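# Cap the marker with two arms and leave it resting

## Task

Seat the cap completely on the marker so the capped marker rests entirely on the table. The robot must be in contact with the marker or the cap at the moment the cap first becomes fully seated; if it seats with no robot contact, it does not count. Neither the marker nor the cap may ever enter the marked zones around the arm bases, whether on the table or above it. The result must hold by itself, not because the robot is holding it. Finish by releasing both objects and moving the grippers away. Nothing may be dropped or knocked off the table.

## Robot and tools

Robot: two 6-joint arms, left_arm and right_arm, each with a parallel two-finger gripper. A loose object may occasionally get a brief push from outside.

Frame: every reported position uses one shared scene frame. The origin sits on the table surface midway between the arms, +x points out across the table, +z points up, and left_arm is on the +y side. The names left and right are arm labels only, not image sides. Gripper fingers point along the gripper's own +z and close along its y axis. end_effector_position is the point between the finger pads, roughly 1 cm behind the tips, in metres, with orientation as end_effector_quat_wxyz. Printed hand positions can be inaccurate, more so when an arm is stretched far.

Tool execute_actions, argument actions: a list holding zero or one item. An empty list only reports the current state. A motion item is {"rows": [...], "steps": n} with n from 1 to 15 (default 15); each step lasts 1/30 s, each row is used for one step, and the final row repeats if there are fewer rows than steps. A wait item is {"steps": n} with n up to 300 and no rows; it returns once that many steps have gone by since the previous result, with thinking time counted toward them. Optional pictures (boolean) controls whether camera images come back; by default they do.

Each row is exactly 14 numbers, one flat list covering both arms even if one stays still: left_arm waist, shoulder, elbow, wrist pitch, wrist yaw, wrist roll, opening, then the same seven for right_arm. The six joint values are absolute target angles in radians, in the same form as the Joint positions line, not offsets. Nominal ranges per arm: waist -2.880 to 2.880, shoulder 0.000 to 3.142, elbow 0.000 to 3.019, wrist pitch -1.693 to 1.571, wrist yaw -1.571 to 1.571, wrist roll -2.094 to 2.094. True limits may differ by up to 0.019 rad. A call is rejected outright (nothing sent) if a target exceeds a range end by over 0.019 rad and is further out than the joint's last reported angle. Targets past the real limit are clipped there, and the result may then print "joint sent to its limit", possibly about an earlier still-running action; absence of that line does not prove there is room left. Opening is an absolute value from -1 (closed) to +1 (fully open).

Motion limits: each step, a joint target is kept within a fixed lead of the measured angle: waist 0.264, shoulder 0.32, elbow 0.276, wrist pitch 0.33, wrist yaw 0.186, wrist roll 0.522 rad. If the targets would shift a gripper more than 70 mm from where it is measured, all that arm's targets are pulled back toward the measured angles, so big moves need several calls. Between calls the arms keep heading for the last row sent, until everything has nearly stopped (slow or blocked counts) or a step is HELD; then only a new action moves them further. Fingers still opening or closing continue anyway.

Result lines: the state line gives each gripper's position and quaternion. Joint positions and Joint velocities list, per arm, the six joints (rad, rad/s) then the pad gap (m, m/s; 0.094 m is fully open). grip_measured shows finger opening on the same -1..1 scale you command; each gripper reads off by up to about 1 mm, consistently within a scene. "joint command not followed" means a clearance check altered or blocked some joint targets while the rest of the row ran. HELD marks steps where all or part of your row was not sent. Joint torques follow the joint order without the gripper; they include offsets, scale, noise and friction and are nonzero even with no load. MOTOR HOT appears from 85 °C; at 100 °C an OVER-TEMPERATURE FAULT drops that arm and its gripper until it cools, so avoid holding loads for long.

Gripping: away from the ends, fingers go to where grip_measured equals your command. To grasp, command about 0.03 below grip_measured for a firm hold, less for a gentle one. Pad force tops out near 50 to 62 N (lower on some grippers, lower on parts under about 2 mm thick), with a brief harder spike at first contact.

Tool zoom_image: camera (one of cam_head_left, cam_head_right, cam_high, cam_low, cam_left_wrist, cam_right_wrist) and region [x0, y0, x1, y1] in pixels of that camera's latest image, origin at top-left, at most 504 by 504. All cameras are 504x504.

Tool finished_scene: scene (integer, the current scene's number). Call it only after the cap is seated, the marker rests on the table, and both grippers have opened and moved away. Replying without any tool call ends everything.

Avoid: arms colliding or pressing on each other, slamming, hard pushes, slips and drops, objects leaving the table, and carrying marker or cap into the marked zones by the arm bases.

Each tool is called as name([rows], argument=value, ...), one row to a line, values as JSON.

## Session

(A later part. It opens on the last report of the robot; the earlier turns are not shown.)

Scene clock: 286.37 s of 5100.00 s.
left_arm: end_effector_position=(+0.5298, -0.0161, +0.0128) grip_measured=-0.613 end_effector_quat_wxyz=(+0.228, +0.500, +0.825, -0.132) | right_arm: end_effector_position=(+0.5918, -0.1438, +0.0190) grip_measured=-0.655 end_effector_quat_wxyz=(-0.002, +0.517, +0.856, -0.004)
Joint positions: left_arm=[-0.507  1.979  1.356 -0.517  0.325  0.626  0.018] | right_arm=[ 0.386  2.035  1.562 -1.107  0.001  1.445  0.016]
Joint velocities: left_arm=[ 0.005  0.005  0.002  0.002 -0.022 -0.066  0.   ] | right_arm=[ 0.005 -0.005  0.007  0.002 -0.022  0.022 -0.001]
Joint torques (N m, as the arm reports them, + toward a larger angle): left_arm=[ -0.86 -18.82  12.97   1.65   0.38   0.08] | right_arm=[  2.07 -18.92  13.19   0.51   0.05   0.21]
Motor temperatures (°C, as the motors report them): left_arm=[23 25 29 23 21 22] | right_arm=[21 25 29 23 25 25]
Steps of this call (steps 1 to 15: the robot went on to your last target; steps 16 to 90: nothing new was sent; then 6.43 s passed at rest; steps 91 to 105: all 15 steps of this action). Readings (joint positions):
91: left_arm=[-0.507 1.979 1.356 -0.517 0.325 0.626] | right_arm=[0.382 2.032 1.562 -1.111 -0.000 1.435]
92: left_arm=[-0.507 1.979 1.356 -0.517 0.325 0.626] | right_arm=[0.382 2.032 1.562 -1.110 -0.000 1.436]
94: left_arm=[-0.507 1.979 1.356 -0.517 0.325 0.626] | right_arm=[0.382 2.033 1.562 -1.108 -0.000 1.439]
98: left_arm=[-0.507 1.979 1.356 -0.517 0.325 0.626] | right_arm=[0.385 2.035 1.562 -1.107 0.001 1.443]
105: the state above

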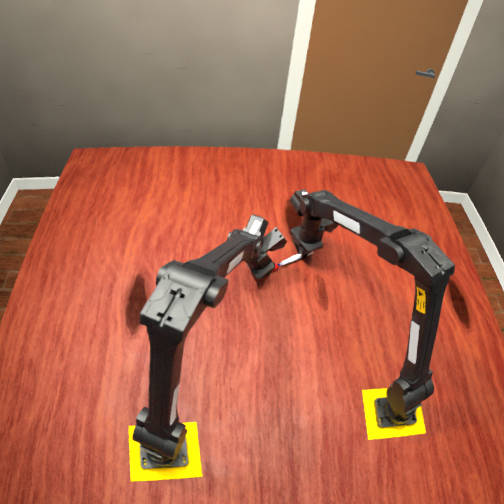

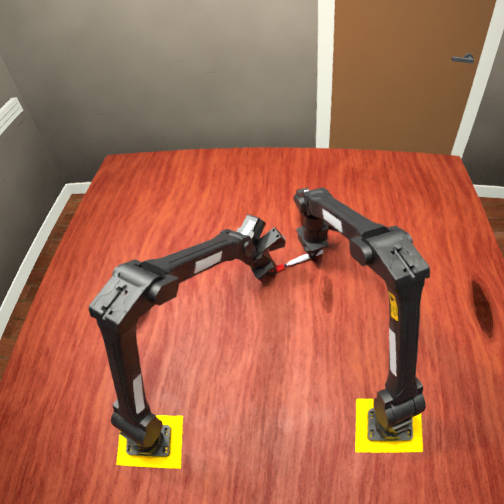

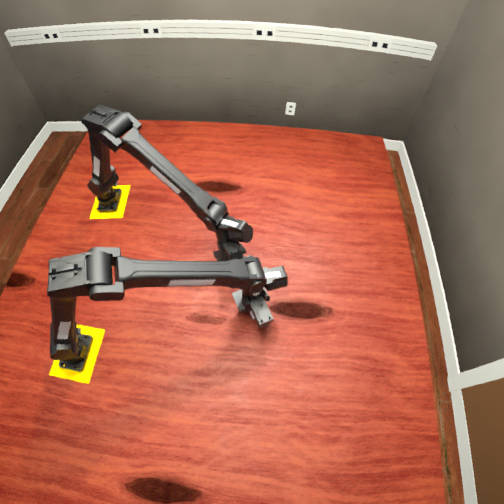

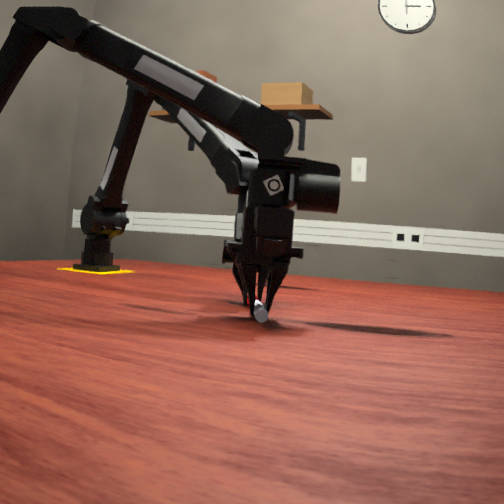

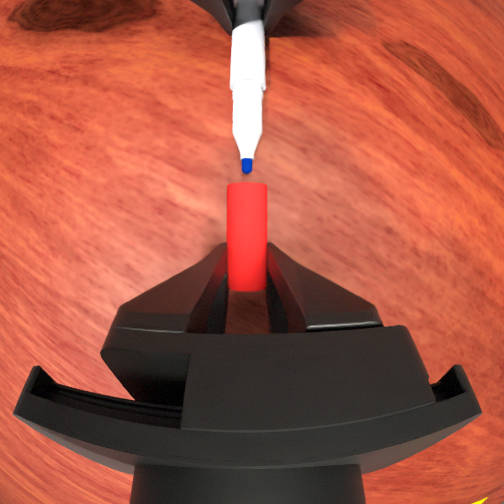

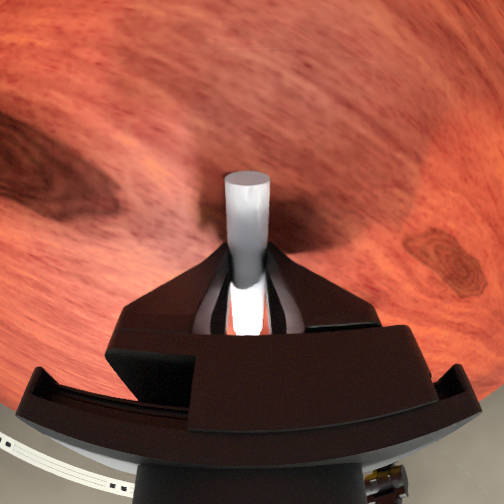

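execute_actions([
  {"rows":[[-0.515,1.972,1.40,-0.495,0.327,0.635,-0.66,0.399,2.055,1.6,-1.11,0,1.457,-0.69],[-0.515,1.972,1.40,-0.495,0.327,0.635,-0.66,0.402,2.052,1.6,-1.12,0,1.46,-0.69],[-0.515,1.972,1.40,-0.495,0.327,0.635,-0.66,0.405,2.052,1.6,-1.121,0,1.463,-0.69],[-0.515,1.972,1.40,-0.495,0.327,0.635,-0.66,0.408,2.052,1.6,-1.122,0,1.466,-0.69],[-0.515,1.972,1.40,-0.495,0.327,0.635,-0.66,0.411,2.052,1.6,-1.123,0,1.469,-0.69],[-0.515,1.972,1.40,-0.495,0.327,0.635,-0.66,0.414,2.052,1.6,-1.124,0,1.472,-0.69],[-0.515,1.972,1.40,-0.495,0.327,0.635,-0.66,0.417,2.052,1.6,-1.125,0,1.475,-0.69],[-0.515,1.972,1.40,-0.495,0.327,0.635,-0.66,0.420,2.052,1.6,-1.126,0,1.478,-0.69],[-0.515,1.972,1.40,-0.495,0.327,0.635,-0.66,0.423,2.052,1.6,-1.127,0,1.481,-0.69],[-0.515,1.972,1.40,-0.495,0.327,0.635,-0.66,0.426,2.052,1.6,-1.128,0,1.484,-0.69],[-0.515,1.972,1.40,-0.495,0.327,0.635,-0.66,0.429,2.052,1.6,-1.129,0,1.487,-0.69],[-0.515,1.972,1.40,-0.495,0.327,0.635,-0.66,0.432,2.052,1.6,-1.13,0,1.49,-0.69]],"steps":15},
], pictures=false)

execute_actions([
  {"steps":10},
])

zoom_image(camera="cam_head_right", region=[250,220,340,290])

Scene clock: 303.10 s of 5100.00 s.
left_arm: end_effector_position=(+0.5298, -0.0161, +0.0128) grip_measured=-0.613 end_effector_quat_wxyz=(+0.228, +0.500, +0.825, -0.132) | right_arm: end_effector_position=(+0.5812, -0.1231, +0.0190) grip_measured=-0.655 end_effector_quat_wxyz=(-0.005, +0.512, +0.859, -0.007)
Joint positions: left_arm=[-0.507  1.979  1.356 -0.517  0.325  0.626  0.018] | right_arm=[ 0.426  2.035  1.562 -1.116  0.001  1.473  0.016]
Joint velocities: left_arm=[ 0.005 -0.015 -0.007 -0.017 -0.022  0.007 -0.   ] | right_arm=[ 0.054  0.005 -0.002  0.007 -0.095  0.022  0.   ]
Joint torques (N m, as the arm reports them, + toward a larger angle): left_arm=[ -0.9  -18.76  13.     1.64   0.38   0.08] | right_arm=[ -0.09 -20.74  13.    -0.66   0.09   0.25]
Motor temperatures (°C, as the motors report them): left_arm=[23 25 29 23 21 22] | right_arm=[21 26 29 23 25 25]
Steps of this call (steps 1 to 15: the robot went on to your last target; steps 16 to 90: nothing new was sent; then 13.23 s passed at rest; steps 91 to 105: all 15 steps of this action). Readings (joint positions):
91: left_arm=[-0.507 1.979 1.356 -0.517 0.325 0.626] | right_arm=[0.387 2.035 1.562 -1.107 0.001 1.446]
92: left_arm=[-0.507 1.979 1.356 -0.517 0.325 0.626] | right_arm=[0.387 2.035 1.562 -1.107 0.001 1.446]
94: left_arm=[-0.507 1.979 1.356 -0.517 0.325 0.626] | right_arm=[0.389 2.035 1.562 -1.107 0.001 1.449]
98: left_arm=[-0.507 1.979 1.356 -0.517 0.325 0.626] | right_arm=[0.399 2.035 1.562 -1.110 0.001 1.457]
105: the state above

Scene clock: 303.43 s of 5100.00 s.
left_arm: end_effector_position=(+0.5298, -0.0161, +0.0128) grip_measured=-0.613 end_effector_quat_wxyz=(+0.228, +0.500, +0.825, -0.132) | right_arm: end_effector_position=(+0.5804, -0.1212, +0.0190) grip_measured=-0.655 end_effector_quat_wxyz=(-0.005, +0.513, +0.859, -0.007)
Joint positions: left_arm=[-0.507  1.979  1.356 -0.517  0.325  0.626  0.018] | right_arm=[ 0.429  2.035  1.562 -1.116  0.001  1.478  0.016]
Joint velocities: left_arm=[-0.005 -0.005  0.007  0.002  0.022 -0.037  0.001] | right_arm=[-0.005  0.005 -0.017  0.007 -0.081 -0.051 -0.001]
Joint torques (N m, as the arm reports them, + toward a larger angle): left_arm=[ -0.91 -18.83  12.95   1.64   0.38   0.08] | right_arm=[  0.74 -20.56  13.01  -0.59   0.09   0.16]
Motor temperatures (°C, as the motors report them): left_arm=[23 25 29 23 21 22] | right_arm=[21 26 29 23 25 25]
Steps of this call (steps 1 to 10: the robot went on to your last target). Readings (joint positions):
1: left_arm=[-0.507 1.979 1.356 -0.517 0.325 0.626] | right_arm=[0.427 2.035 1.562 -1.116 0.001 1.474]
2: left_arm=[-0.507 1.979 1.356 -0.517 0.325 0.626] | right_arm=[0.429 2.035 1.562 -1.116 0.001 1.476]
4: left_arm=[-0.507 1.979 1.356 -0.517 0.325 0.626] | right_arm=[0.429 2.035 1.562 -1.116 0.001 1.477]
8: left_arm=[-0.507 1.979 1.356 -0.517 0.325 0.626] | right_arm=[0.429 2.035 1.562 -1.116 0.001 1.478]
10: the state above

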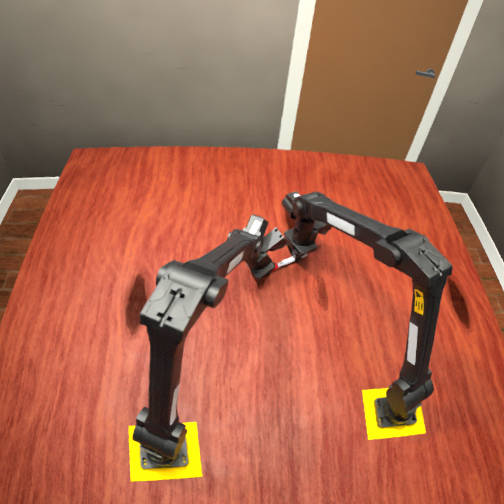

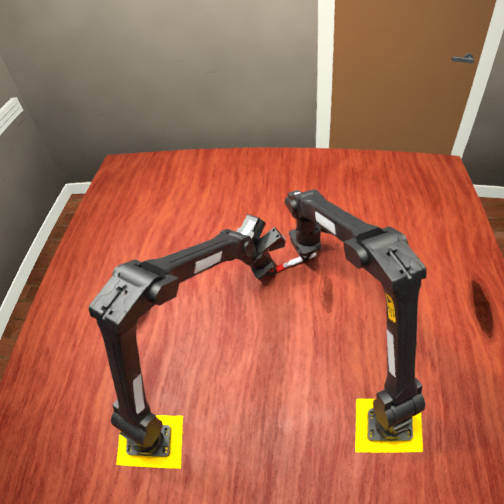

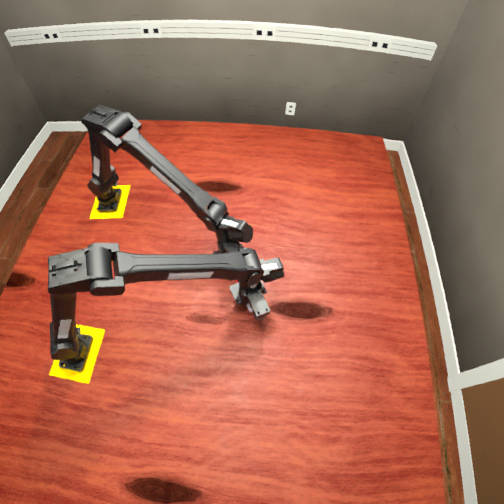

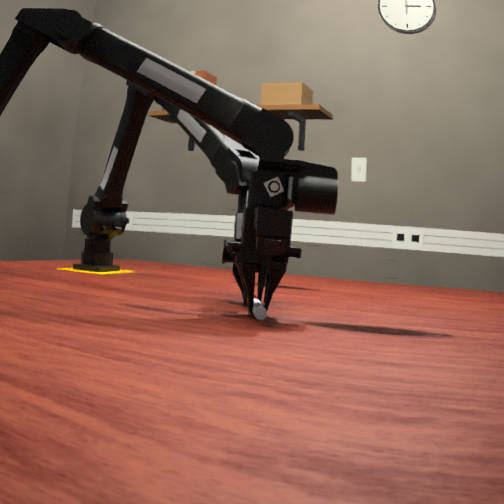

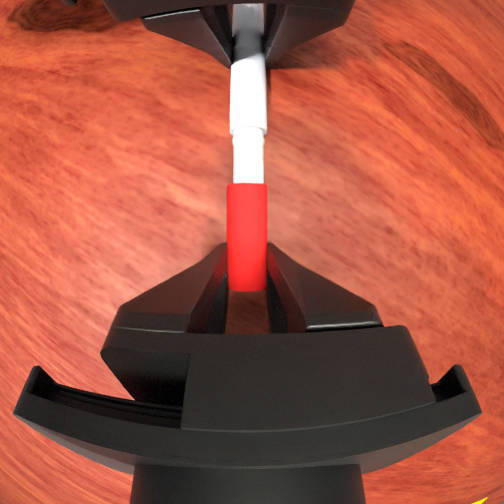

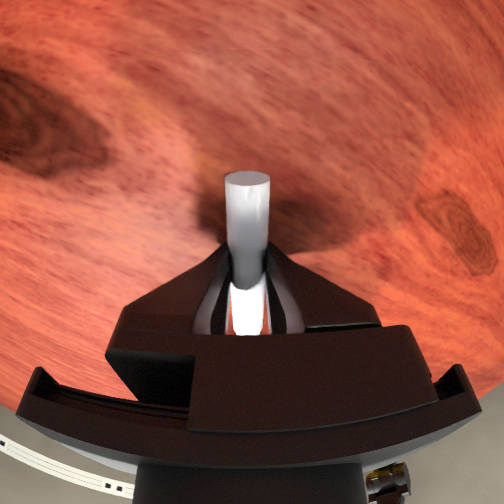

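Region (250, 220, 340, 290) of cam_head_right's 504x504 image, scaled by 5.600, with more detail than that image has.

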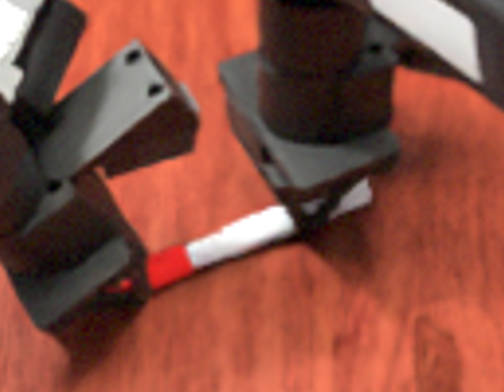

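execute_actions([
  {"rows":[[-0.515,1.972,1.40,-0.495,0.327,0.635,-0.66,0.438,2.052,1.6,-1.13,0,1.495,-0.69],[-0.515,1.972,1.40,-0.495,0.327,0.635,-0.66,0.442,2.052,1.6,-1.13,0,1.498,-0.69],[-0.515,1.972,1.40,-0.495,0.327,0.635,-0.66,0.445,2.052,1.6,-1.13,0,1.501,-0.69],[-0.515,1.972,1.40,-0.495,0.327,0.635,-0.66,0.448,2.052,1.6,-1.13,0,1.504,-0.69],[-0.515,1.972,1.40,-0.495,0.327,0.635,-0.66,0.451,2.052,1.6,-1.131,0,1.507,-0.69],[-0.515,1.972,1.40,-0.495,0.327,0.635,-0.66,0.454,2.052,1.6,-1.131,0,1.51,-0.69],[-0.515,1.972,1.40,-0.495,0.327,0.635,-0.66,0.457,2.052,1.6,-1.132,0,1.513,-0.69],[-0.515,1.972,1.40,-0.495,0.327,0.635,-0.66,0.46,2.052,1.6,-1.132,0,1.516,-0.69],[-0.515,1.972,1.40,-0.495,0.327,0.635,-0.66,0.463,2.052,1.6,-1.133,0,1.519,-0.69],[-0.515,1.972,1.40,-0.495,0.327,0.635,-0.66,0.466,2.052,1.6,-1.133,0,1.522,-0.69],[-0.515,1.972,1.40,-0.495,0.327,0.635,-0.66,0.469,2.052,1.6,-1.134,0,1.525,-0.69],[-0.515,1.972,1.40,-0.495,0.327,0.635,-0.66,0.472,2.052,1.6,-1.134,0,1.528,-0.69]],"steps":15},
], pictures=false)

execute_actions([
  {"steps":10},
])

zoom_image(camera="cam_head_right", region=[250,220,340,290])

Scene clock: 323.70 s of 5100.00 s.
left_arm: end_effector_position=(+0.5298, -0.0161, +0.0128) grip_measured=-0.613 end_effector_quat_wxyz=(+0.228, +0.500, +0.825, -0.132) | right_arm: end_effector_position=(+0.5715, -0.1030, +0.0190) grip_measured=-0.655 end_effector_quat_wxyz=(-0.005, +0.512, +0.859, -0.009)
Joint positions: left_arm=[-0.507  1.979  1.356 -0.517  0.325  0.626  0.018] | right_arm=[ 0.464  2.035  1.562 -1.119  0.002  1.512  0.016]
Joint velocities: left_arm=[-0.005 -0.015 -0.012 -0.017 -0.066  0.022 -0.001] | right_arm=[ 0.063 -0.005 -0.012  0.002 -0.007 -0.022 -0.001]
Joint torques (N m, as the arm reports them, + toward a larger angle): left_arm=[ -0.9  -19.    12.92   1.67   0.38   0.08] | right_arm=[  1.15 -20.28  13.16  -0.44   0.04   0.13]
Motor temperatures (°C, as the motors report them): left_arm=[23 25 30 23 21 22] | right_arm=[21 26 30 23 25 25]
Steps of this call (steps 1 to 15: the robot went on to your last target; steps 16 to 90: nothing new was sent; then 16.77 s passed at rest; steps 91 to 105: all 15 steps of this action). Readings (joint positions):
91: left_arm=[-0.507 1.979 1.356 -0.517 0.325 0.626] | right_arm=[0.429 2.035 1.562 -1.116 0.001 1.479]
92: left_arm=[-0.507 1.979 1.356 -0.517 0.325 0.626] | right_arm=[0.429 2.035 1.562 -1.116 0.001 1.481]
94: left_arm=[-0.507 1.979 1.356 -0.517 0.325 0.626] | right_arm=[0.431 2.035 1.562 -1.116 0.001 1.484]
98: left_arm=[-0.507 1.979 1.356 -0.517 0.325 0.626] | right_arm=[0.438 2.035 1.562 -1.116 0.002 1.494]
105: the state above

Scene clock: 324.03 s of 5100.00 s.
left_arm: end_effector_position=(+0.5298, -0.0162, +0.0129) grip_measured=-0.613 end_effector_quat_wxyz=(+0.228, +0.500, +0.825, -0.133) | right_arm: end_effector_position=(+0.5708, -0.1015, +0.0190) grip_measured=-0.655 end_effector_quat_wxyz=(-0.004, +0.513, +0.858, -0.010)
Joint positions: left_arm=[-0.507  1.979  1.356 -0.517  0.326  0.627  0.018] | right_arm=[ 0.467  2.035  1.562 -1.119  0.004  1.517  0.016]
Joint velocities: left_arm=[-0.005 -0.005  0.007  0.007 -0.007  0.066  0.   ] | right_arm=[-0.005 -0.005 -0.002  0.017  0.037 -0.007  0.001]
Joint torques (N m, as the arm reports them, + toward a larger angle): left_arm=[ -0.82 -18.87  13.02   1.62   0.35   0.08] | right_arm=[  1.5  -20.73  13.1   -0.41  -0.03   0.2 ]
Motor temperatures (°C, as the motors report them): left_arm=[23 25 30 23 21 22] | right_arm=[21 26 30 23 25 25]
Steps of this call (steps 1 to 10: the robot went on to your last target). Readings (joint positions):
1: left_arm=[-0.507 1.979 1.356 -0.517 0.326 0.626] | right_arm=[0.466 2.035 1.562 -1.119 0.003 1.513]
2: left_arm=[-0.507 1.979 1.356 -0.517 0.326 0.627] | right_arm=[0.467 2.035 1.562 -1.119 0.004 1.514]
4: left_arm=[-0.507 1.979 1.356 -0.517 0.326 0.627] | right_arm=[0.467 2.035 1.562 -1.119 0.004 1.516]
8: left_arm=[-0.507 1.979 1.356 -0.517 0.326 0.627] | right_arm=[0.467 2.035 1.562 -1.119 0.004 1.517]
10: the state above

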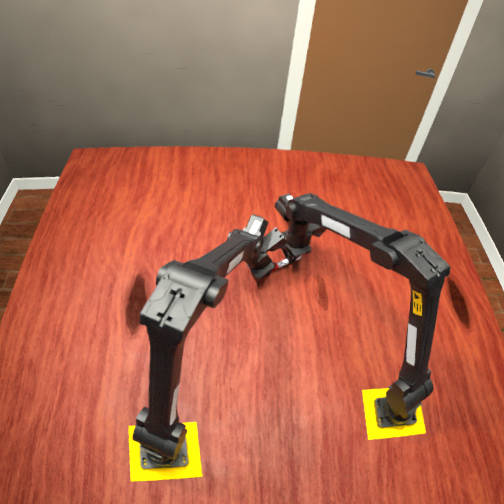

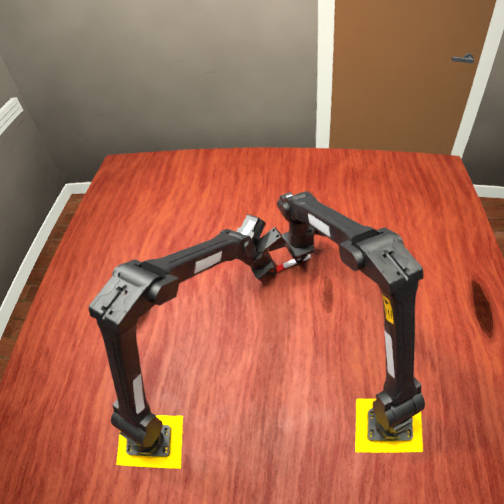

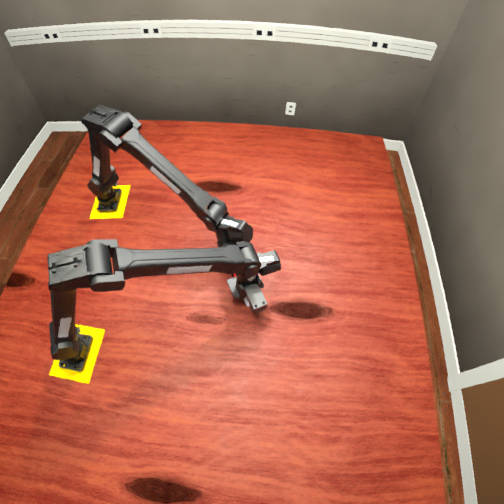

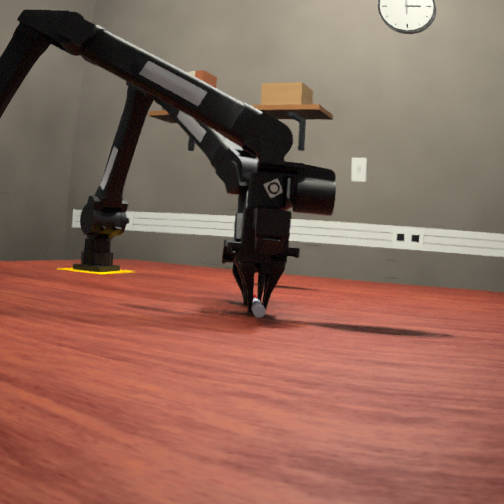

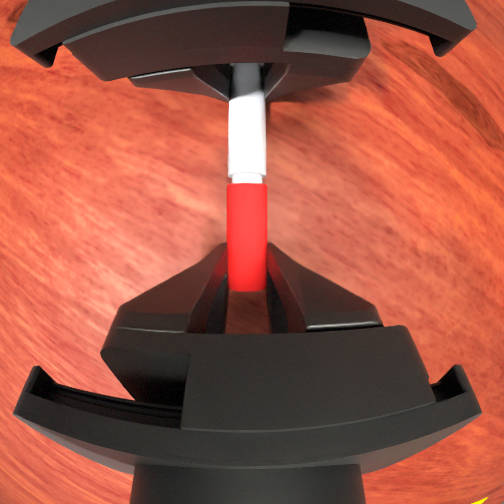

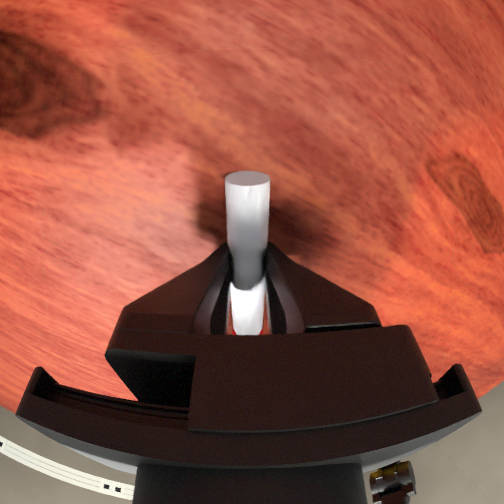

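Region (250, 220, 340, 290) of cam_head_right's 504x504 image, scaled by 5.600, with more detail than that image has.

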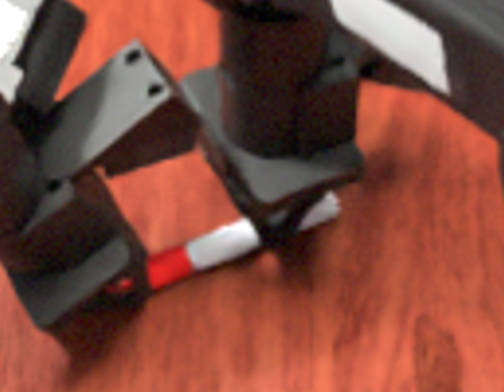

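execute_actions([
  {"rows":[[-0.515,1.972,1.40,-0.495,0.327,0.635,-0.66,0.467,2.04,1.6,-1.12,0,1.517,-0.6],[-0.515,1.972,1.40,-0.495,0.327,0.635,-0.66,0.467,2.04,1.6,-1.12,0,1.517,-0.5],[-0.515,1.972,1.40,-0.495,0.327,0.635,-0.66,0.465,2.04,1.6,-1.11,0,1.51,-0.5],[-0.515,1.972,1.40,-0.495,0.327,0.635,-0.66,0.46,2.04,1.6,-1.105,0,1.505,-0.5],[-0.515,1.972,1.40,-0.495,0.327,0.635,-0.66,0.455,2.04,1.6,-1.10,0,1.50,-0.5],[-0.515,1.972,1.40,-0.495,0.327,0.635,-0.66,0.45,2.04,1.6,-1.10,0,1.495,-0.5],[-0.515,1.972,1.40,-0.495,0.327,0.635,-0.66,0.446,2.04,1.6,-1.10,0,1.49,-0.5],[-0.515,1.972,1.40,-0.495,0.327,0.635,-0.66,0.442,2.04,1.6,-1.10,0,1.485,-0.5],[-0.515,1.972,1.40,-0.495,0.327,0.635,-0.66,0.438,2.04,1.6,-1.10,0,1.48,-0.5],[-0.515,1.972,1.40,-0.495,0.327,0.635,-0.66,0.434,2.04,1.6,-1.10,0,1.476,-0.5],[-0.515,1.972,1.40,-0.495,0.327,0.635,-0.66,0.43,2.04,1.6,-1.10,0,1.474,-0.5]],"steps":15},
], pictures=false)

execute_actions([
  {"rows":[[-0.515,1.972,1.40,-0.495,0.327,0.635,-0.66,0.43,2.04,1.6,-1.10,0,1.474,-0.5],[-0.515,1.972,1.40,-0.495,0.327,0.635,-0.66,0.43,2.04,1.6,-1.10,0,1.474,-0.5],[-0.515,1.972,1.40,-0.495,0.327,0.635,-0.66,0.43,2.04,1.6,-1.10,0,1.474,-0.5],[-0.515,1.972,1.40,-0.495,0.327,0.635,-0.66,0.43,2.04,1.6,-1.10,0,1.474,-0.5],[-0.515,1.972,1.40,-0.495,0.327,0.635,-0.66,0.43,2.04,1.6,-1.10,0,1.474,-0.55],[-0.515,1.972,1.40,-0.495,0.327,0.635,-0.66,0.43,2.04,1.6,-1.10,0,1.474,-0.59],[-0.515,1.972,1.40,-0.495,0.327,0.635,-0.66,0.43,2.04,1.6,-1.10,0,1.474,-0.62],[-0.515,1.972,1.40,-0.495,0.327,0.635,-0.66,0.43,2.04,1.6,-1.10,0,1.474,-0.65],[-0.515,1.972,1.40,-0.495,0.327,0.635,-0.66,0.43,2.04,1.6,-1.11,0,1.48,-0.69]],"steps":14},
])

Scene clock: 359.57 s of 5100.00 s.
left_arm: end_effector_position=(+0.5298, -0.0162, +0.0129) grip_measured=-0.613 end_effector_quat_wxyz=(+0.228, +0.500, +0.825, -0.133) | right_arm: end_effector_position=(+0.5792, -0.1180, +0.0190) grip_measured=-0.502 end_effector_quat_wxyz=(-0.004, +0.515, +0.857, -0.007)
Joint positions: left_arm=[-0.507  1.979  1.356 -0.517  0.326  0.627  0.018] | right_arm=[ 0.435  2.035  1.562 -1.115  0.002  1.49   0.023]
Joint velocities: left_arm=[ 0.005 -0.005 -0.007 -0.017  0.022  0.051 -0.   ] | right_arm=[-0.103 -0.024 -0.017  0.002 -0.051 -0.037 -0.002]
Joint torques (N m, as the arm reports them, + toward a larger angle): left_arm=[ -0.94 -18.8   12.98   1.65   0.35   0.08] | right_arm=[  0.58 -21.68  13.03   0.73   0.1   -0.04]
Motor temperatures (°C, as the motors report them): left_arm=[23 25 30 23 21 22] | right_arm=[21 26 30 23 25 25]
Steps of this call (steps 1 to 15: the robot went on to your last target; steps 16 to 90: nothing new was sent; then 32.03 s passed at rest; steps 91 to 105: all 15 steps of this action). Readings (joint positions):
91: left_arm=[-0.507 1.979 1.356 -0.517 0.326 0.627] | right_arm=[0.467 2.035 1.562 -1.119 0.004 1.517]
92: left_arm=[-0.507 1.979 1.356 -0.517 0.326 0.627] | right_arm=[0.467 2.035 1.562 -1.119 0.003 1.517]
94: left_arm=[-0.507 1.979 1.356 -0.517 0.326 0.627] | right_arm=[0.467 2.035 1.562 -1.119 0.002 1.517]
98: left_arm=[-0.507 1.979 1.356 -0.517 0.326 0.627] | right_arm=[0.463 2.035 1.562 -1.116 0.002 1.508]
105: the state above

Scene clock: 360.03 s of 5100.00 s.
left_arm: end_effector_position=(+0.5298, -0.0162, +0.0129) grip_measured=-0.613 end_effector_quat_wxyz=(+0.228, +0.500, +0.825, -0.133) | right_arm: end_effector_position=(+0.5805, -0.1211, +0.0190) grip_measured=-0.656 end_effector_quat_wxyz=(-0.004, +0.516, +0.857, -0.007)
Joint positions: left_arm=[-0.507  1.979  1.356 -0.517  0.326  0.627  0.018] | right_arm=[ 0.429  2.035  1.562 -1.115  0.002  1.486  0.016]
Joint velocities: left_arm=[ 0.005 -0.005  0.002  0.017 -0.007 -0.066 -0.002] | right_arm=[-0.015  0.005  0.007 -0.007  0.051 -0.066  0.   ]
Joint torques (N m, as the arm reports them, + toward a larger angle): left_arm=[ -0.88 -18.87  12.98   1.65   0.35   0.08] | right_arm=[  1.27 -21.86  13.09   0.05   0.04   0.02]
Motor temperatures (°C, as the motors report them): left_arm=[23 25 30 23 21 22] | right_arm=[21 26 30 23 25 25]
Steps of this call (steps 1 to 14: all 14 steps of this action). Readings (joint positions):
1: left_arm=[-0.507 1.979 1.356 -0.517 0.326 0.627] | right_arm=[0.432 2.035 1.562 -1.115 0.002 1.489]
2: left_arm=[-0.507 1.979 1.356 -0.517 0.326 0.627] | right_arm=[0.430 2.035 1.562 -1.115 0.002 1.488]
4: left_arm=[-0.507 1.979 1.356 -0.517 0.326 0.627] | right_arm=[0.429 2.035 1.562 -1.115 0.002 1.487]
8: left_arm=[-0.507 1.979 1.356 -0.517 0.326 0.627] | right_arm=[0.429 2.035 1.562 -1.115 0.002 1.486]
14: the state above

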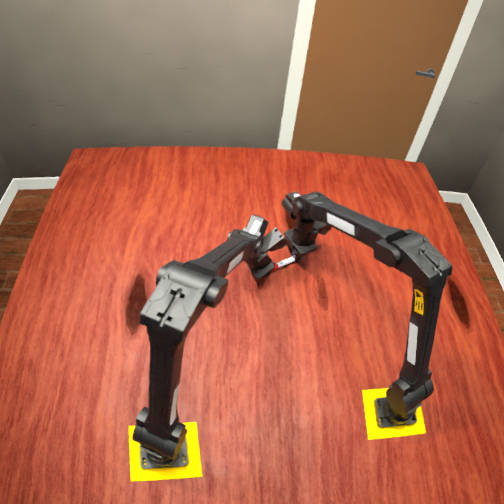

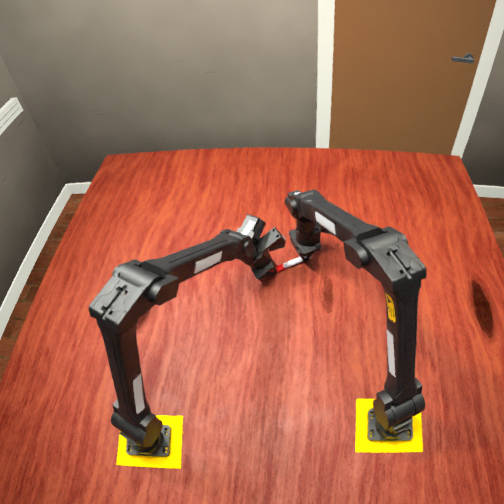

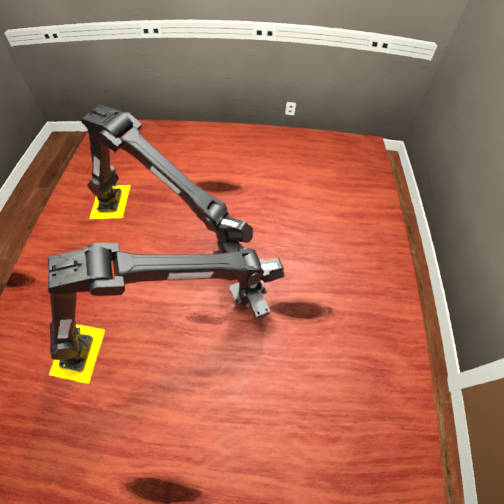

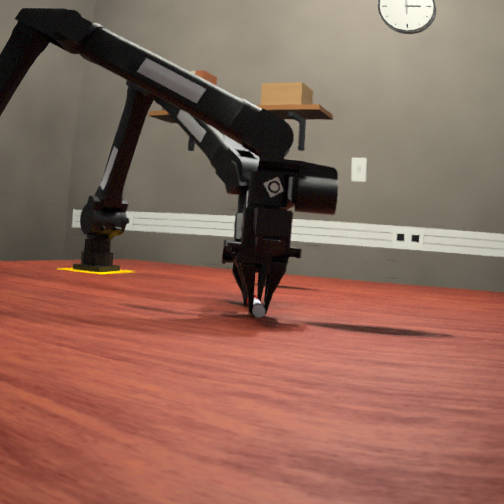

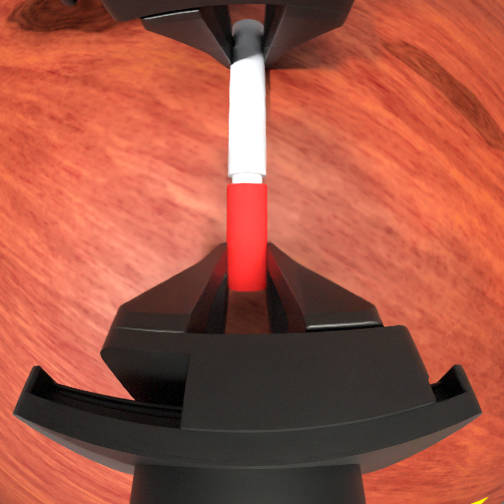

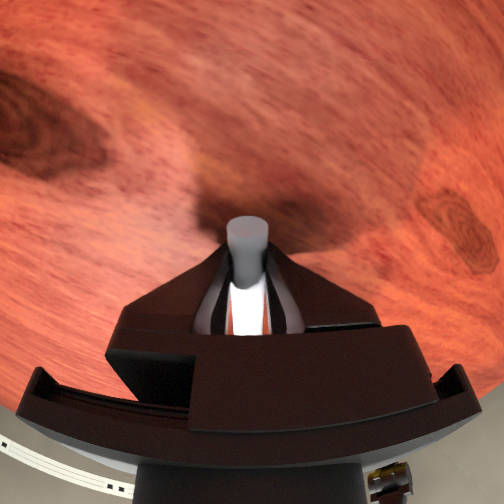

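Push ~10 N.

execute_actions([
  {"rows":[[-0.515,1.972,1.40,-0.495,0.327,0.635,-0.66,0.437,2.04,1.6,-1.115,0,1.49,-0.69],[-0.515,1.972,1.40,-0.495,0.327,0.635,-0.66,0.444,2.04,1.6,-1.115,0,1.49,-0.69],[-0.515,1.972,1.40,-0.495,0.328,0.635,-0.66,0.45,2.04,1.6,-1.115,-0.003,1.49,-0.69],[-0.515,1.972,1.40,-0.495,0.33,0.635,-0.66,0.456,2.04,1.6,-1.115,-0.006,1.49,-0.69],[-0.518,1.972,1.40,-0.495,0.332,0.635,-0.66,0.462,2.04,1.6,-1.115,-0.009,1.49,-0.69],[-0.521,1.972,1.402,-0.491,0.334,0.635,-0.66,0.468,2.04,1.6,-1.115,-0.012,1.49,-0.69],[-0.524,1.972,1.405,-0.487,0.336,0.635,-0.66,0.474,2.04,1.6,-1.115,-0.015,1.49,-0.69],[-0.527,1.972,1.408,-0.483,0.338,0.635,-0.66,0.48,2.04,1.6,-1.115,-0.018,1.49,-0.69],[-0.53,1.972,1.411,-0.479,0.34,0.635,-0.66,0.486,2.04,1.6,-1.115,-0.021,1.49,-0.69],[-0.533,1.972,1.414,-0.475,0.342,0.635,-0.66,0.492,2.04,1.6,-1.115,-0.024,1.49,-0.69],[-0.536,1.972,1.417,-0.471,0.344,0.635,-0.66,0.498,2.04,1.6,-1.115,-0.027,1.49,-0.69],[-0.539,1.972,1.42,-0.467,0.345,0.635,-0.66,0.504,2.04,1.6,-1.115,-0.03,1.49,-0.69]],"steps":15},
])

zoom_image(camera="cam_left_wrist", region=[200,140,300,220])

Scene clock: 381.37 s of 5100.00 s.
left_arm: end_effector_position=(+0.5311, -0.0188, +0.0144) grip_measured=-0.613 end_effector_quat_wxyz=(+0.234, +0.501, +0.822, -0.135) | right_arm: end_effector_position=(+0.5806, -0.1211, +0.0190) grip_measured=-0.656 end_effector_quat_wxyz=(-0.001, +0.515, +0.857, -0.010)
Joint positions: left_arm=[-0.509  1.979  1.356 -0.505  0.333  0.627  0.018] | right_arm=[ 0.432  2.035  1.562 -1.115  0.01   1.486  0.016]
Joint velocities: left_arm=[-0.024 -0.005  0.012  0.061 -0.066  0.037  0.001] | right_arm=[-0.044 -0.005 -0.007  0.002 -0.007 -0.022  0.001]
Joint torques (N m, as the arm reports them, + toward a larger angle): left_arm=[ -3.05 -18.89  14.85   2.15   0.81   0.08] | right_arm=[  1.18 -21.87   9.34   0.17  -0.15   0.08]
Motor temperatures (°C, as the motors report them): left_arm=[23 25 30 23 21 22] | right_arm=[21 26 30 23 25 25]
A step of this action was HELD (marked below), so the robot has no last target. An arm can still carry out its HELD step.
Steps of this call (steps 1 to 15: the robot went on to your last target; steps 16 to 90: nothing new was sent; then 17.83 s passed at rest; steps 91 to 105: all 15 steps of this action). Readings (joint positions):
91: left_arm=[-0.507 1.979 1.356 -0.517 0.326 0.627] | right_arm=[0.429 2.035 1.562 -1.115 0.002 1.486]
92: left_arm=[-0.507 1.979 1.356 -0.517 0.326 0.627] | right_arm=[0.430 2.035 1.562 -1.115 0.002 1.486]
94: left_arm=[-0.507 1.979 1.356 -0.517 0.326 0.627] | right_arm=[0.431 2.035 1.562 -1.115 0.002 1.486]
98: left_arm=[-0.507 1.979 1.356 -0.517 0.327 0.627] | right_arm=[0.434 2.035 1.562 -1.115 0.002 1.486]
102: left_arm=[-0.507 1.979 1.356 -0.515 0.330 0.627] | right_arm=[0.435 2.035 1.562 -1.115 0.009 1.486] HELD
103: left_arm=[-0.507 1.979 1.356 -0.511 0.332 0.627] | right_arm=[0.435 2.035 1.562 -1.115 0.010 1.486] HELD
104: left_arm=[-0.508 1.979 1.356 -0.508 0.332 0.627] | right_arm=[0.433 2.035 1.562 -1.115 0.010 1.486] HELD
105: the state above HELD
joint command not followed: on one or more control steps a check withheld the commanded joint targets of the right arm, and it was not sent them on those steps. On the call's last step the targets were still withheld.
cause: the commanded joint targets would bring a part of the robot too close to another arm (this arm's wrist (the part past joint 4) and the other arm's wrist (the part past joint 4)); next, command targets that bring no part of the robot closer to that arm.

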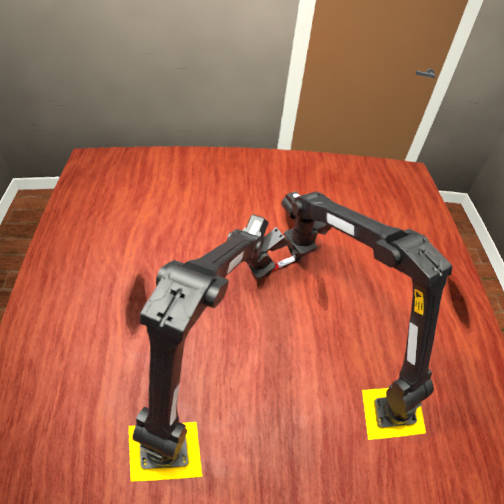

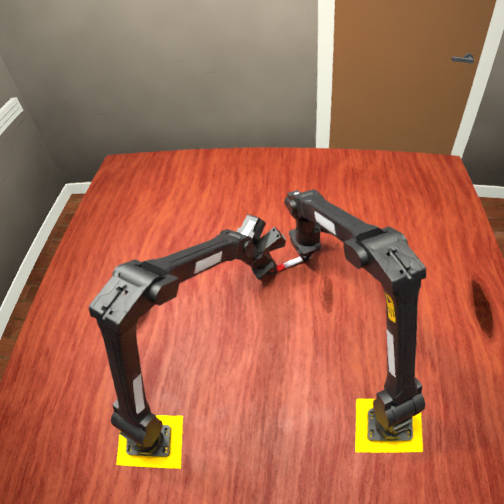

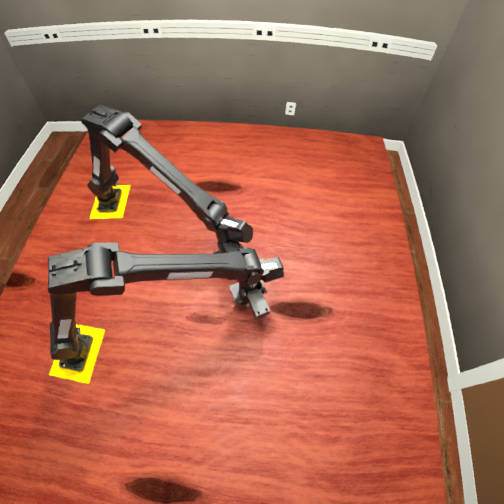

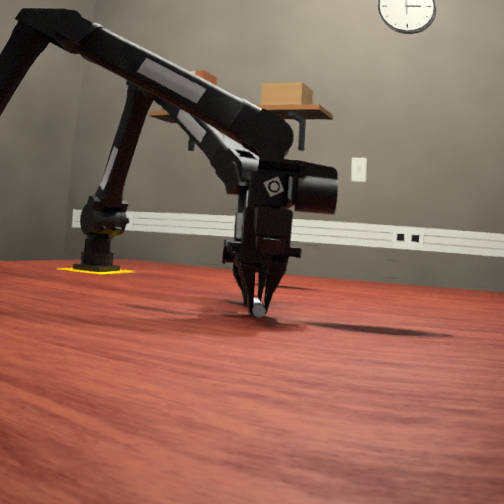

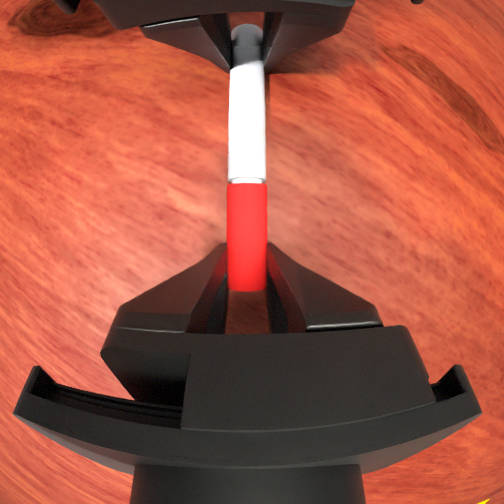

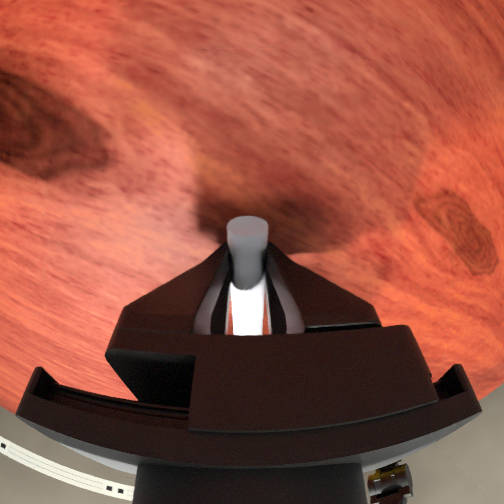

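Region (200, 140, 300, 220) of cam_left_wrist's 504x504 image, scaled by 5.040, with more detail than that image has; it fills the top 403 rows of this view, and the rest is white.

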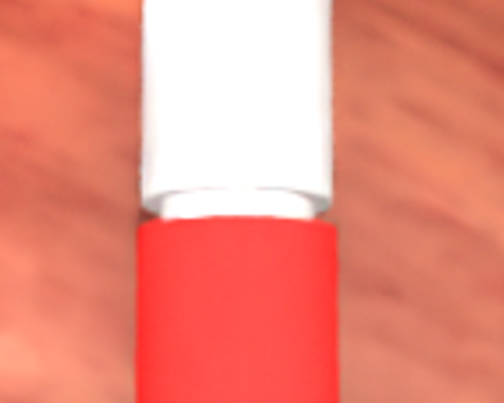

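execute_actions([
  {"rows":[[-0.515,1.972,1.40,-0.50,0.33,0.635,-0.66,0.43,2.035,1.58,-1.115,0,1.486,-0.6],[-0.515,1.972,1.40,-0.50,0.33,0.635,-0.66,0.43,2.035,1.59,-1.115,0,1.486,-0.45],[-0.515,1.972,1.40,-0.50,0.33,0.635,-0.66,0.42,2.035,1.60,-1.12,0,1.48,-0.35],[-0.515,1.972,1.40,-0.50,0.33,0.635,-0.66,0.41,2.035,1.605,-1.13,-0.02,1.47,-0.35],[-0.515,1.972,1.40,-0.50,0.33,0.635,-0.66,0.40,2.035,1.61,-1.135,-0.05,1.46,-0.35],[-0.515,1.972,1.40,-0.50,0.33,0.635,-0.66,0.39,2.04,1.613,-1.14,-0.08,1.45,-0.35],[-0.515,1.972,1.40,-0.50,0.33,0.635,-0.66,0.38,2.045,1.616,-1.145,-0.12,1.44,-0.35],[-0.515,1.972,1.40,-0.50,0.33,0.635,-0.66,0.37,2.05,1.619,-1.15,-0.16,1.425,-0.35],[-0.515,1.972,1.40,-0.50,0.33,0.635,-0.66,0.36,2.055,1.622,-1.155,-0.2,1.41,-0.35],[-0.515,1.972,1.40,-0.50,0.33,0.635,-0.66,0.35,2.06,1.625,-1.16,-0.24,1.395,-0.35],[-0.515,1.972,1.40,-0.50,0.33,0.635,-0.66,0.34,2.065,1.628,-1.165,-0.28,1.38,-0.35],[-0.515,1.972,1.40,-0.50,0.33,0.635,-0.66,0.33,2.07,1.63,-1.17,-0.32,1.37,-0.35],[-0.515,1.972,1.40,-0.50,0.33,0.635,-0.66,0.325,2.075,1.63,-1.173,-0.35,1.36,-0.35],[-0.515,1.972,1.40,-0.50,0.33,0.635,-0.66,0.32,2.08,1.63,-1.173,-0.38,1.35,-0.35],[-0.515,1.972,1.40,-0.50,0.33,0.635,-0.66,0.32,2.085,1.63,-1.173,-0.395,1.35,-0.35]],"steps":15},
], pictures=false)

execute_actions([
  {"steps":15},
])

Scene clock: 411.43 s of 5100.00 s.
left_arm: end_effector_position=(+0.5317, -0.0192, +0.0141) grip_measured=-0.613 end_effector_quat_wxyz=(+0.235, +0.501, +0.822, -0.134) | right_arm: end_effector_position=(+0.5833, -0.1152, +0.0381) grip_measured=-0.352 end_effector_quat_wxyz=(-0.151, +0.514, +0.837, +0.111)
Joint positions: left_arm=[-0.51   1.98   1.356 -0.502  0.329  0.627  0.018] | right_arm=[ 0.329  2.039  1.59  -1.156 -0.376  1.396  0.03 ]
Joint velocities: left_arm=[-0.005 -0.015 -0.022 -0.017 -0.007 -0.066 -0.   ] | right_arm=[-0.317  0.063  0.066 -0.046 -0.491 -0.227  0.   ]
Joint torques (N m, as the arm reports them, + toward a larger angle): left_arm=[ -0.59 -18.94  13.04   0.82   0.32   0.07] | right_arm=[  2.42 -17.1   12.95  -0.5   -0.1   -0.07]
Motor temperatures (°C, as the motors report them): left_arm=[23 25 31 23 22 22] | right_arm=[21 27 28 23 25 25]
Steps of this call (steps 1 to 90: nothing new was sent; then 26.57 s passed at rest; steps 91 to 105: all 15 steps of this action). Readings (joint positions):
91: left_arm=[-0.510 1.980 1.356 -0.502 0.329 0.627] | right_arm=[0.430 2.035 1.562 -1.115 0.009 1.486]
92: left_arm=[-0.510 1.980 1.356 -0.502 0.329 0.627] | right_arm=[0.430 2.035 1.562 -1.115 0.006 1.486]
94: left_arm=[-0.510 1.980 1.356 -0.502 0.329 0.627] | right_arm=[0.429 2.035 1.562 -1.115 -0.008 1.485]
98: left_arm=[-0.510 1.980 1.356 -0.502 0.329 0.627] | right_arm=[0.410 2.035 1.569 -1.128 -0.129 1.466]
105: the state above

Scene clock: 411.93 s of 5100.00 s.
left_arm: end_effector_position=(+0.5317, -0.0192, +0.0141) grip_measured=-0.613 end_effector_quat_wxyz=(+0.235, +0.501, +0.822, -0.134) | right_arm: end_effector_position=(+0.5843, -0.1212, +0.0281) grip_measured=-0.352 end_effector_quat_wxyz=(-0.162, +0.507, +0.839, +0.112)
Joint positions: left_arm=[-0.51   1.98   1.356 -0.502  0.329  0.627  0.018] | right_arm=[ 0.315  2.06   1.593 -1.159 -0.393  1.362  0.03 ]
Joint velocities: left_arm=[-0.015 -0.015  0.002  0.032  0.051 -0.037 -0.001] | right_arm=[-0.015 -0.005 -0.002 -0.007  0.007 -0.066  0.001]
Joint torques (N m, as the arm reports them, + toward a larger angle): left_arm=[ -0.69 -19.05  13.02   0.83   0.32   0.07] | right_arm=[  0.45 -20.08  13.06  -0.45  -0.19   0.02]
Motor temperatures (°C, as the motors report them): left_arm=[23 25 31 23 22 22] | right_arm=[21 27 28 23 25 25]
Steps of this call (steps 1 to 15: the robot went on to your last target). Readings (joint positions):
1: left_arm=[-0.510 1.980 1.356 -0.502 0.329 0.627] | right_arm=[0.320 2.042 1.592 -1.157 -0.386 1.389]
2: left_arm=[-0.510 1.980 1.356 -0.502 0.329 0.627] | right_arm=[0.313 2.044 1.593 -1.157 -0.389 1.383]
4: left_arm=[-0.510 1.980 1.356 -0.502 0.329 0.627] | right_arm=[0.307 2.050 1.593 -1.158 -0.391 1.375]
8: left_arm=[-0.510 1.980 1.356 -0.502 0.329 0.627] | right_arm=[0.310 2.059 1.593 -1.159 -0.392 1.367]
15: the state above

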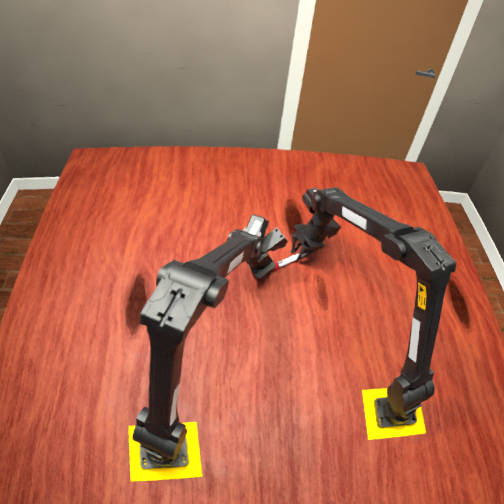

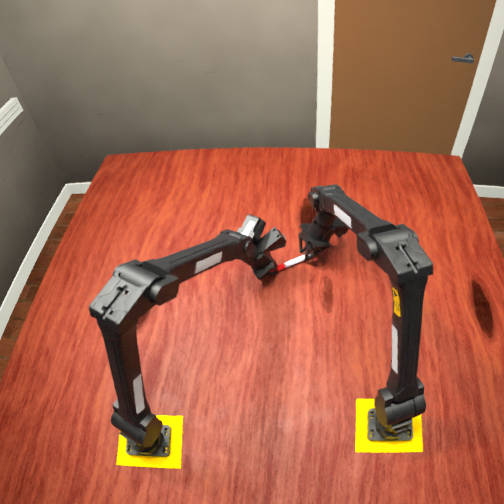

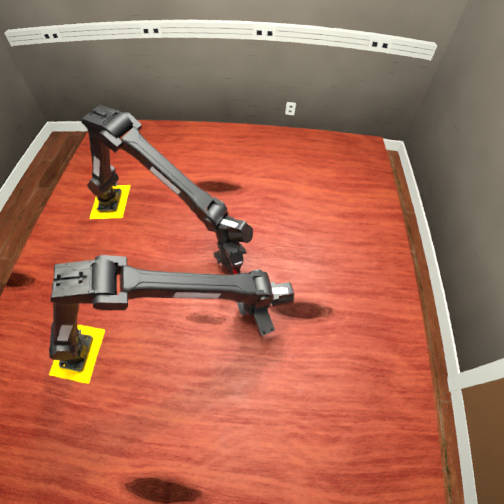

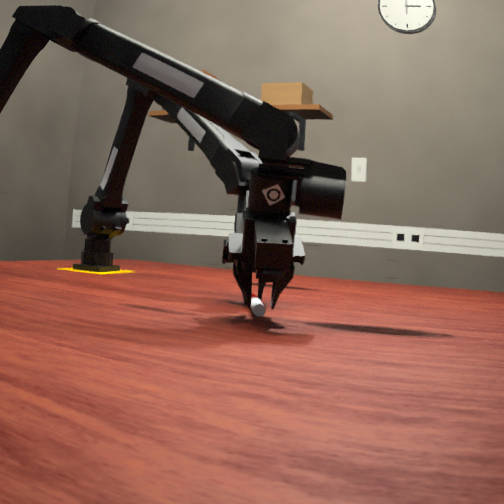

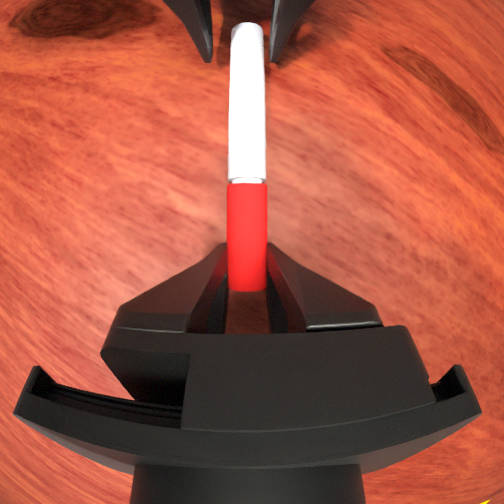

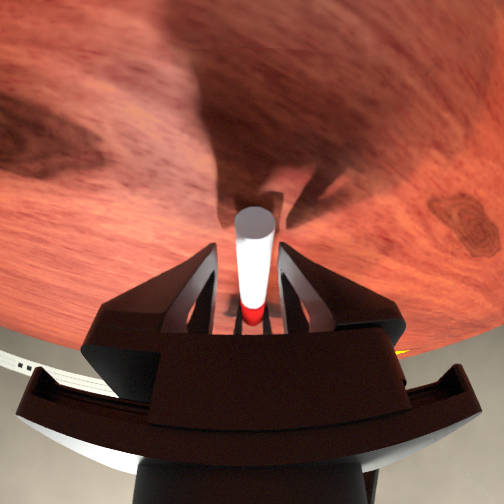

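execute_actions([
  {"rows":[[-0.515,1.972,1.40,-0.508,0.33,0.635,-0.66,0.32,2.089,1.62,-1.175,-0.395,1.35,-0.35],[-0.515,1.972,1.40,-0.513,0.33,0.635,-0.66,0.32,2.093,1.62,-1.177,-0.395,1.35,-0.35],[-0.515,1.972,1.40,-0.518,0.33,0.635,-0.66,0.32,2.097,1.62,-1.179,-0.395,1.35,-0.35],[-0.515,1.972,1.40,-0.522,0.33,0.635,-0.66,0.32,2.101,1.62,-1.18,-0.395,1.35,-0.35]],"steps":15},
], pictures=false)

Scene clock: 422.20 s of 5100.00 s.
left_arm: end_effector_position=(+0.5306, -0.0187, +0.0135) grip_measured=-0.613 end_effector_quat_wxyz=(+0.232, +0.501, +0.823, -0.134) | right_arm: end_effector_position=(+0.5813, -0.1221, +0.0205) grip_measured=-0.352 end_effector_quat_wxyz=(-0.169, +0.508, +0.838, +0.105)
Joint positions: left_arm=[-0.51   1.98   1.356 -0.507  0.329  0.627  0.018] | right_arm=[ 0.315  2.074  1.593 -1.166 -0.393  1.361  0.03 ]
Joint velocities: left_arm=[-0.005 -0.005  0.012 -0.012  0.022  0.037  0.   ] | right_arm=[-0.015 -0.005 -0.007  0.007  0.022 -0.095 -0.   ]
Joint torques (N m, as the arm reports them, + toward a larger angle): left_arm=[ -0.72 -18.87  13.     0.11   0.33   0.08] | right_arm=[  1.65 -19.79  11.92  -0.61  -0.16  -0.04]
Motor temperatures (°C, as the motors report them): left_arm=[23 25 31 23 21 22] | right_arm=[21 27 29 23 25 25]
Steps of this call (steps 1 to 15: the robot went on to your last target; steps 16 to 90: nothing new was sent; then 6.77 s passed at rest; steps 91 to 105: all 15 steps of this action). Readings (joint positions):
91: left_arm=[-0.510 1.980 1.356 -0.502 0.329 0.627] | right_arm=[0.315 2.060 1.593 -1.159 -0.393 1.361]
92: left_arm=[-0.510 1.980 1.356 -0.502 0.329 0.627] | right_arm=[0.315 2.061 1.593 -1.160 -0.393 1.361]
94: left_arm=[-0.510 1.980 1.356 -0.503 0.329 0.627] | right_arm=[0.315 2.062 1.593 -1.163 -0.393 1.361]
98: left_arm=[-0.510 1.980 1.356 -0.507 0.329 0.627] | right_arm=[0.315 2.068 1.593 -1.166 -0.393 1.361]
105: the state above


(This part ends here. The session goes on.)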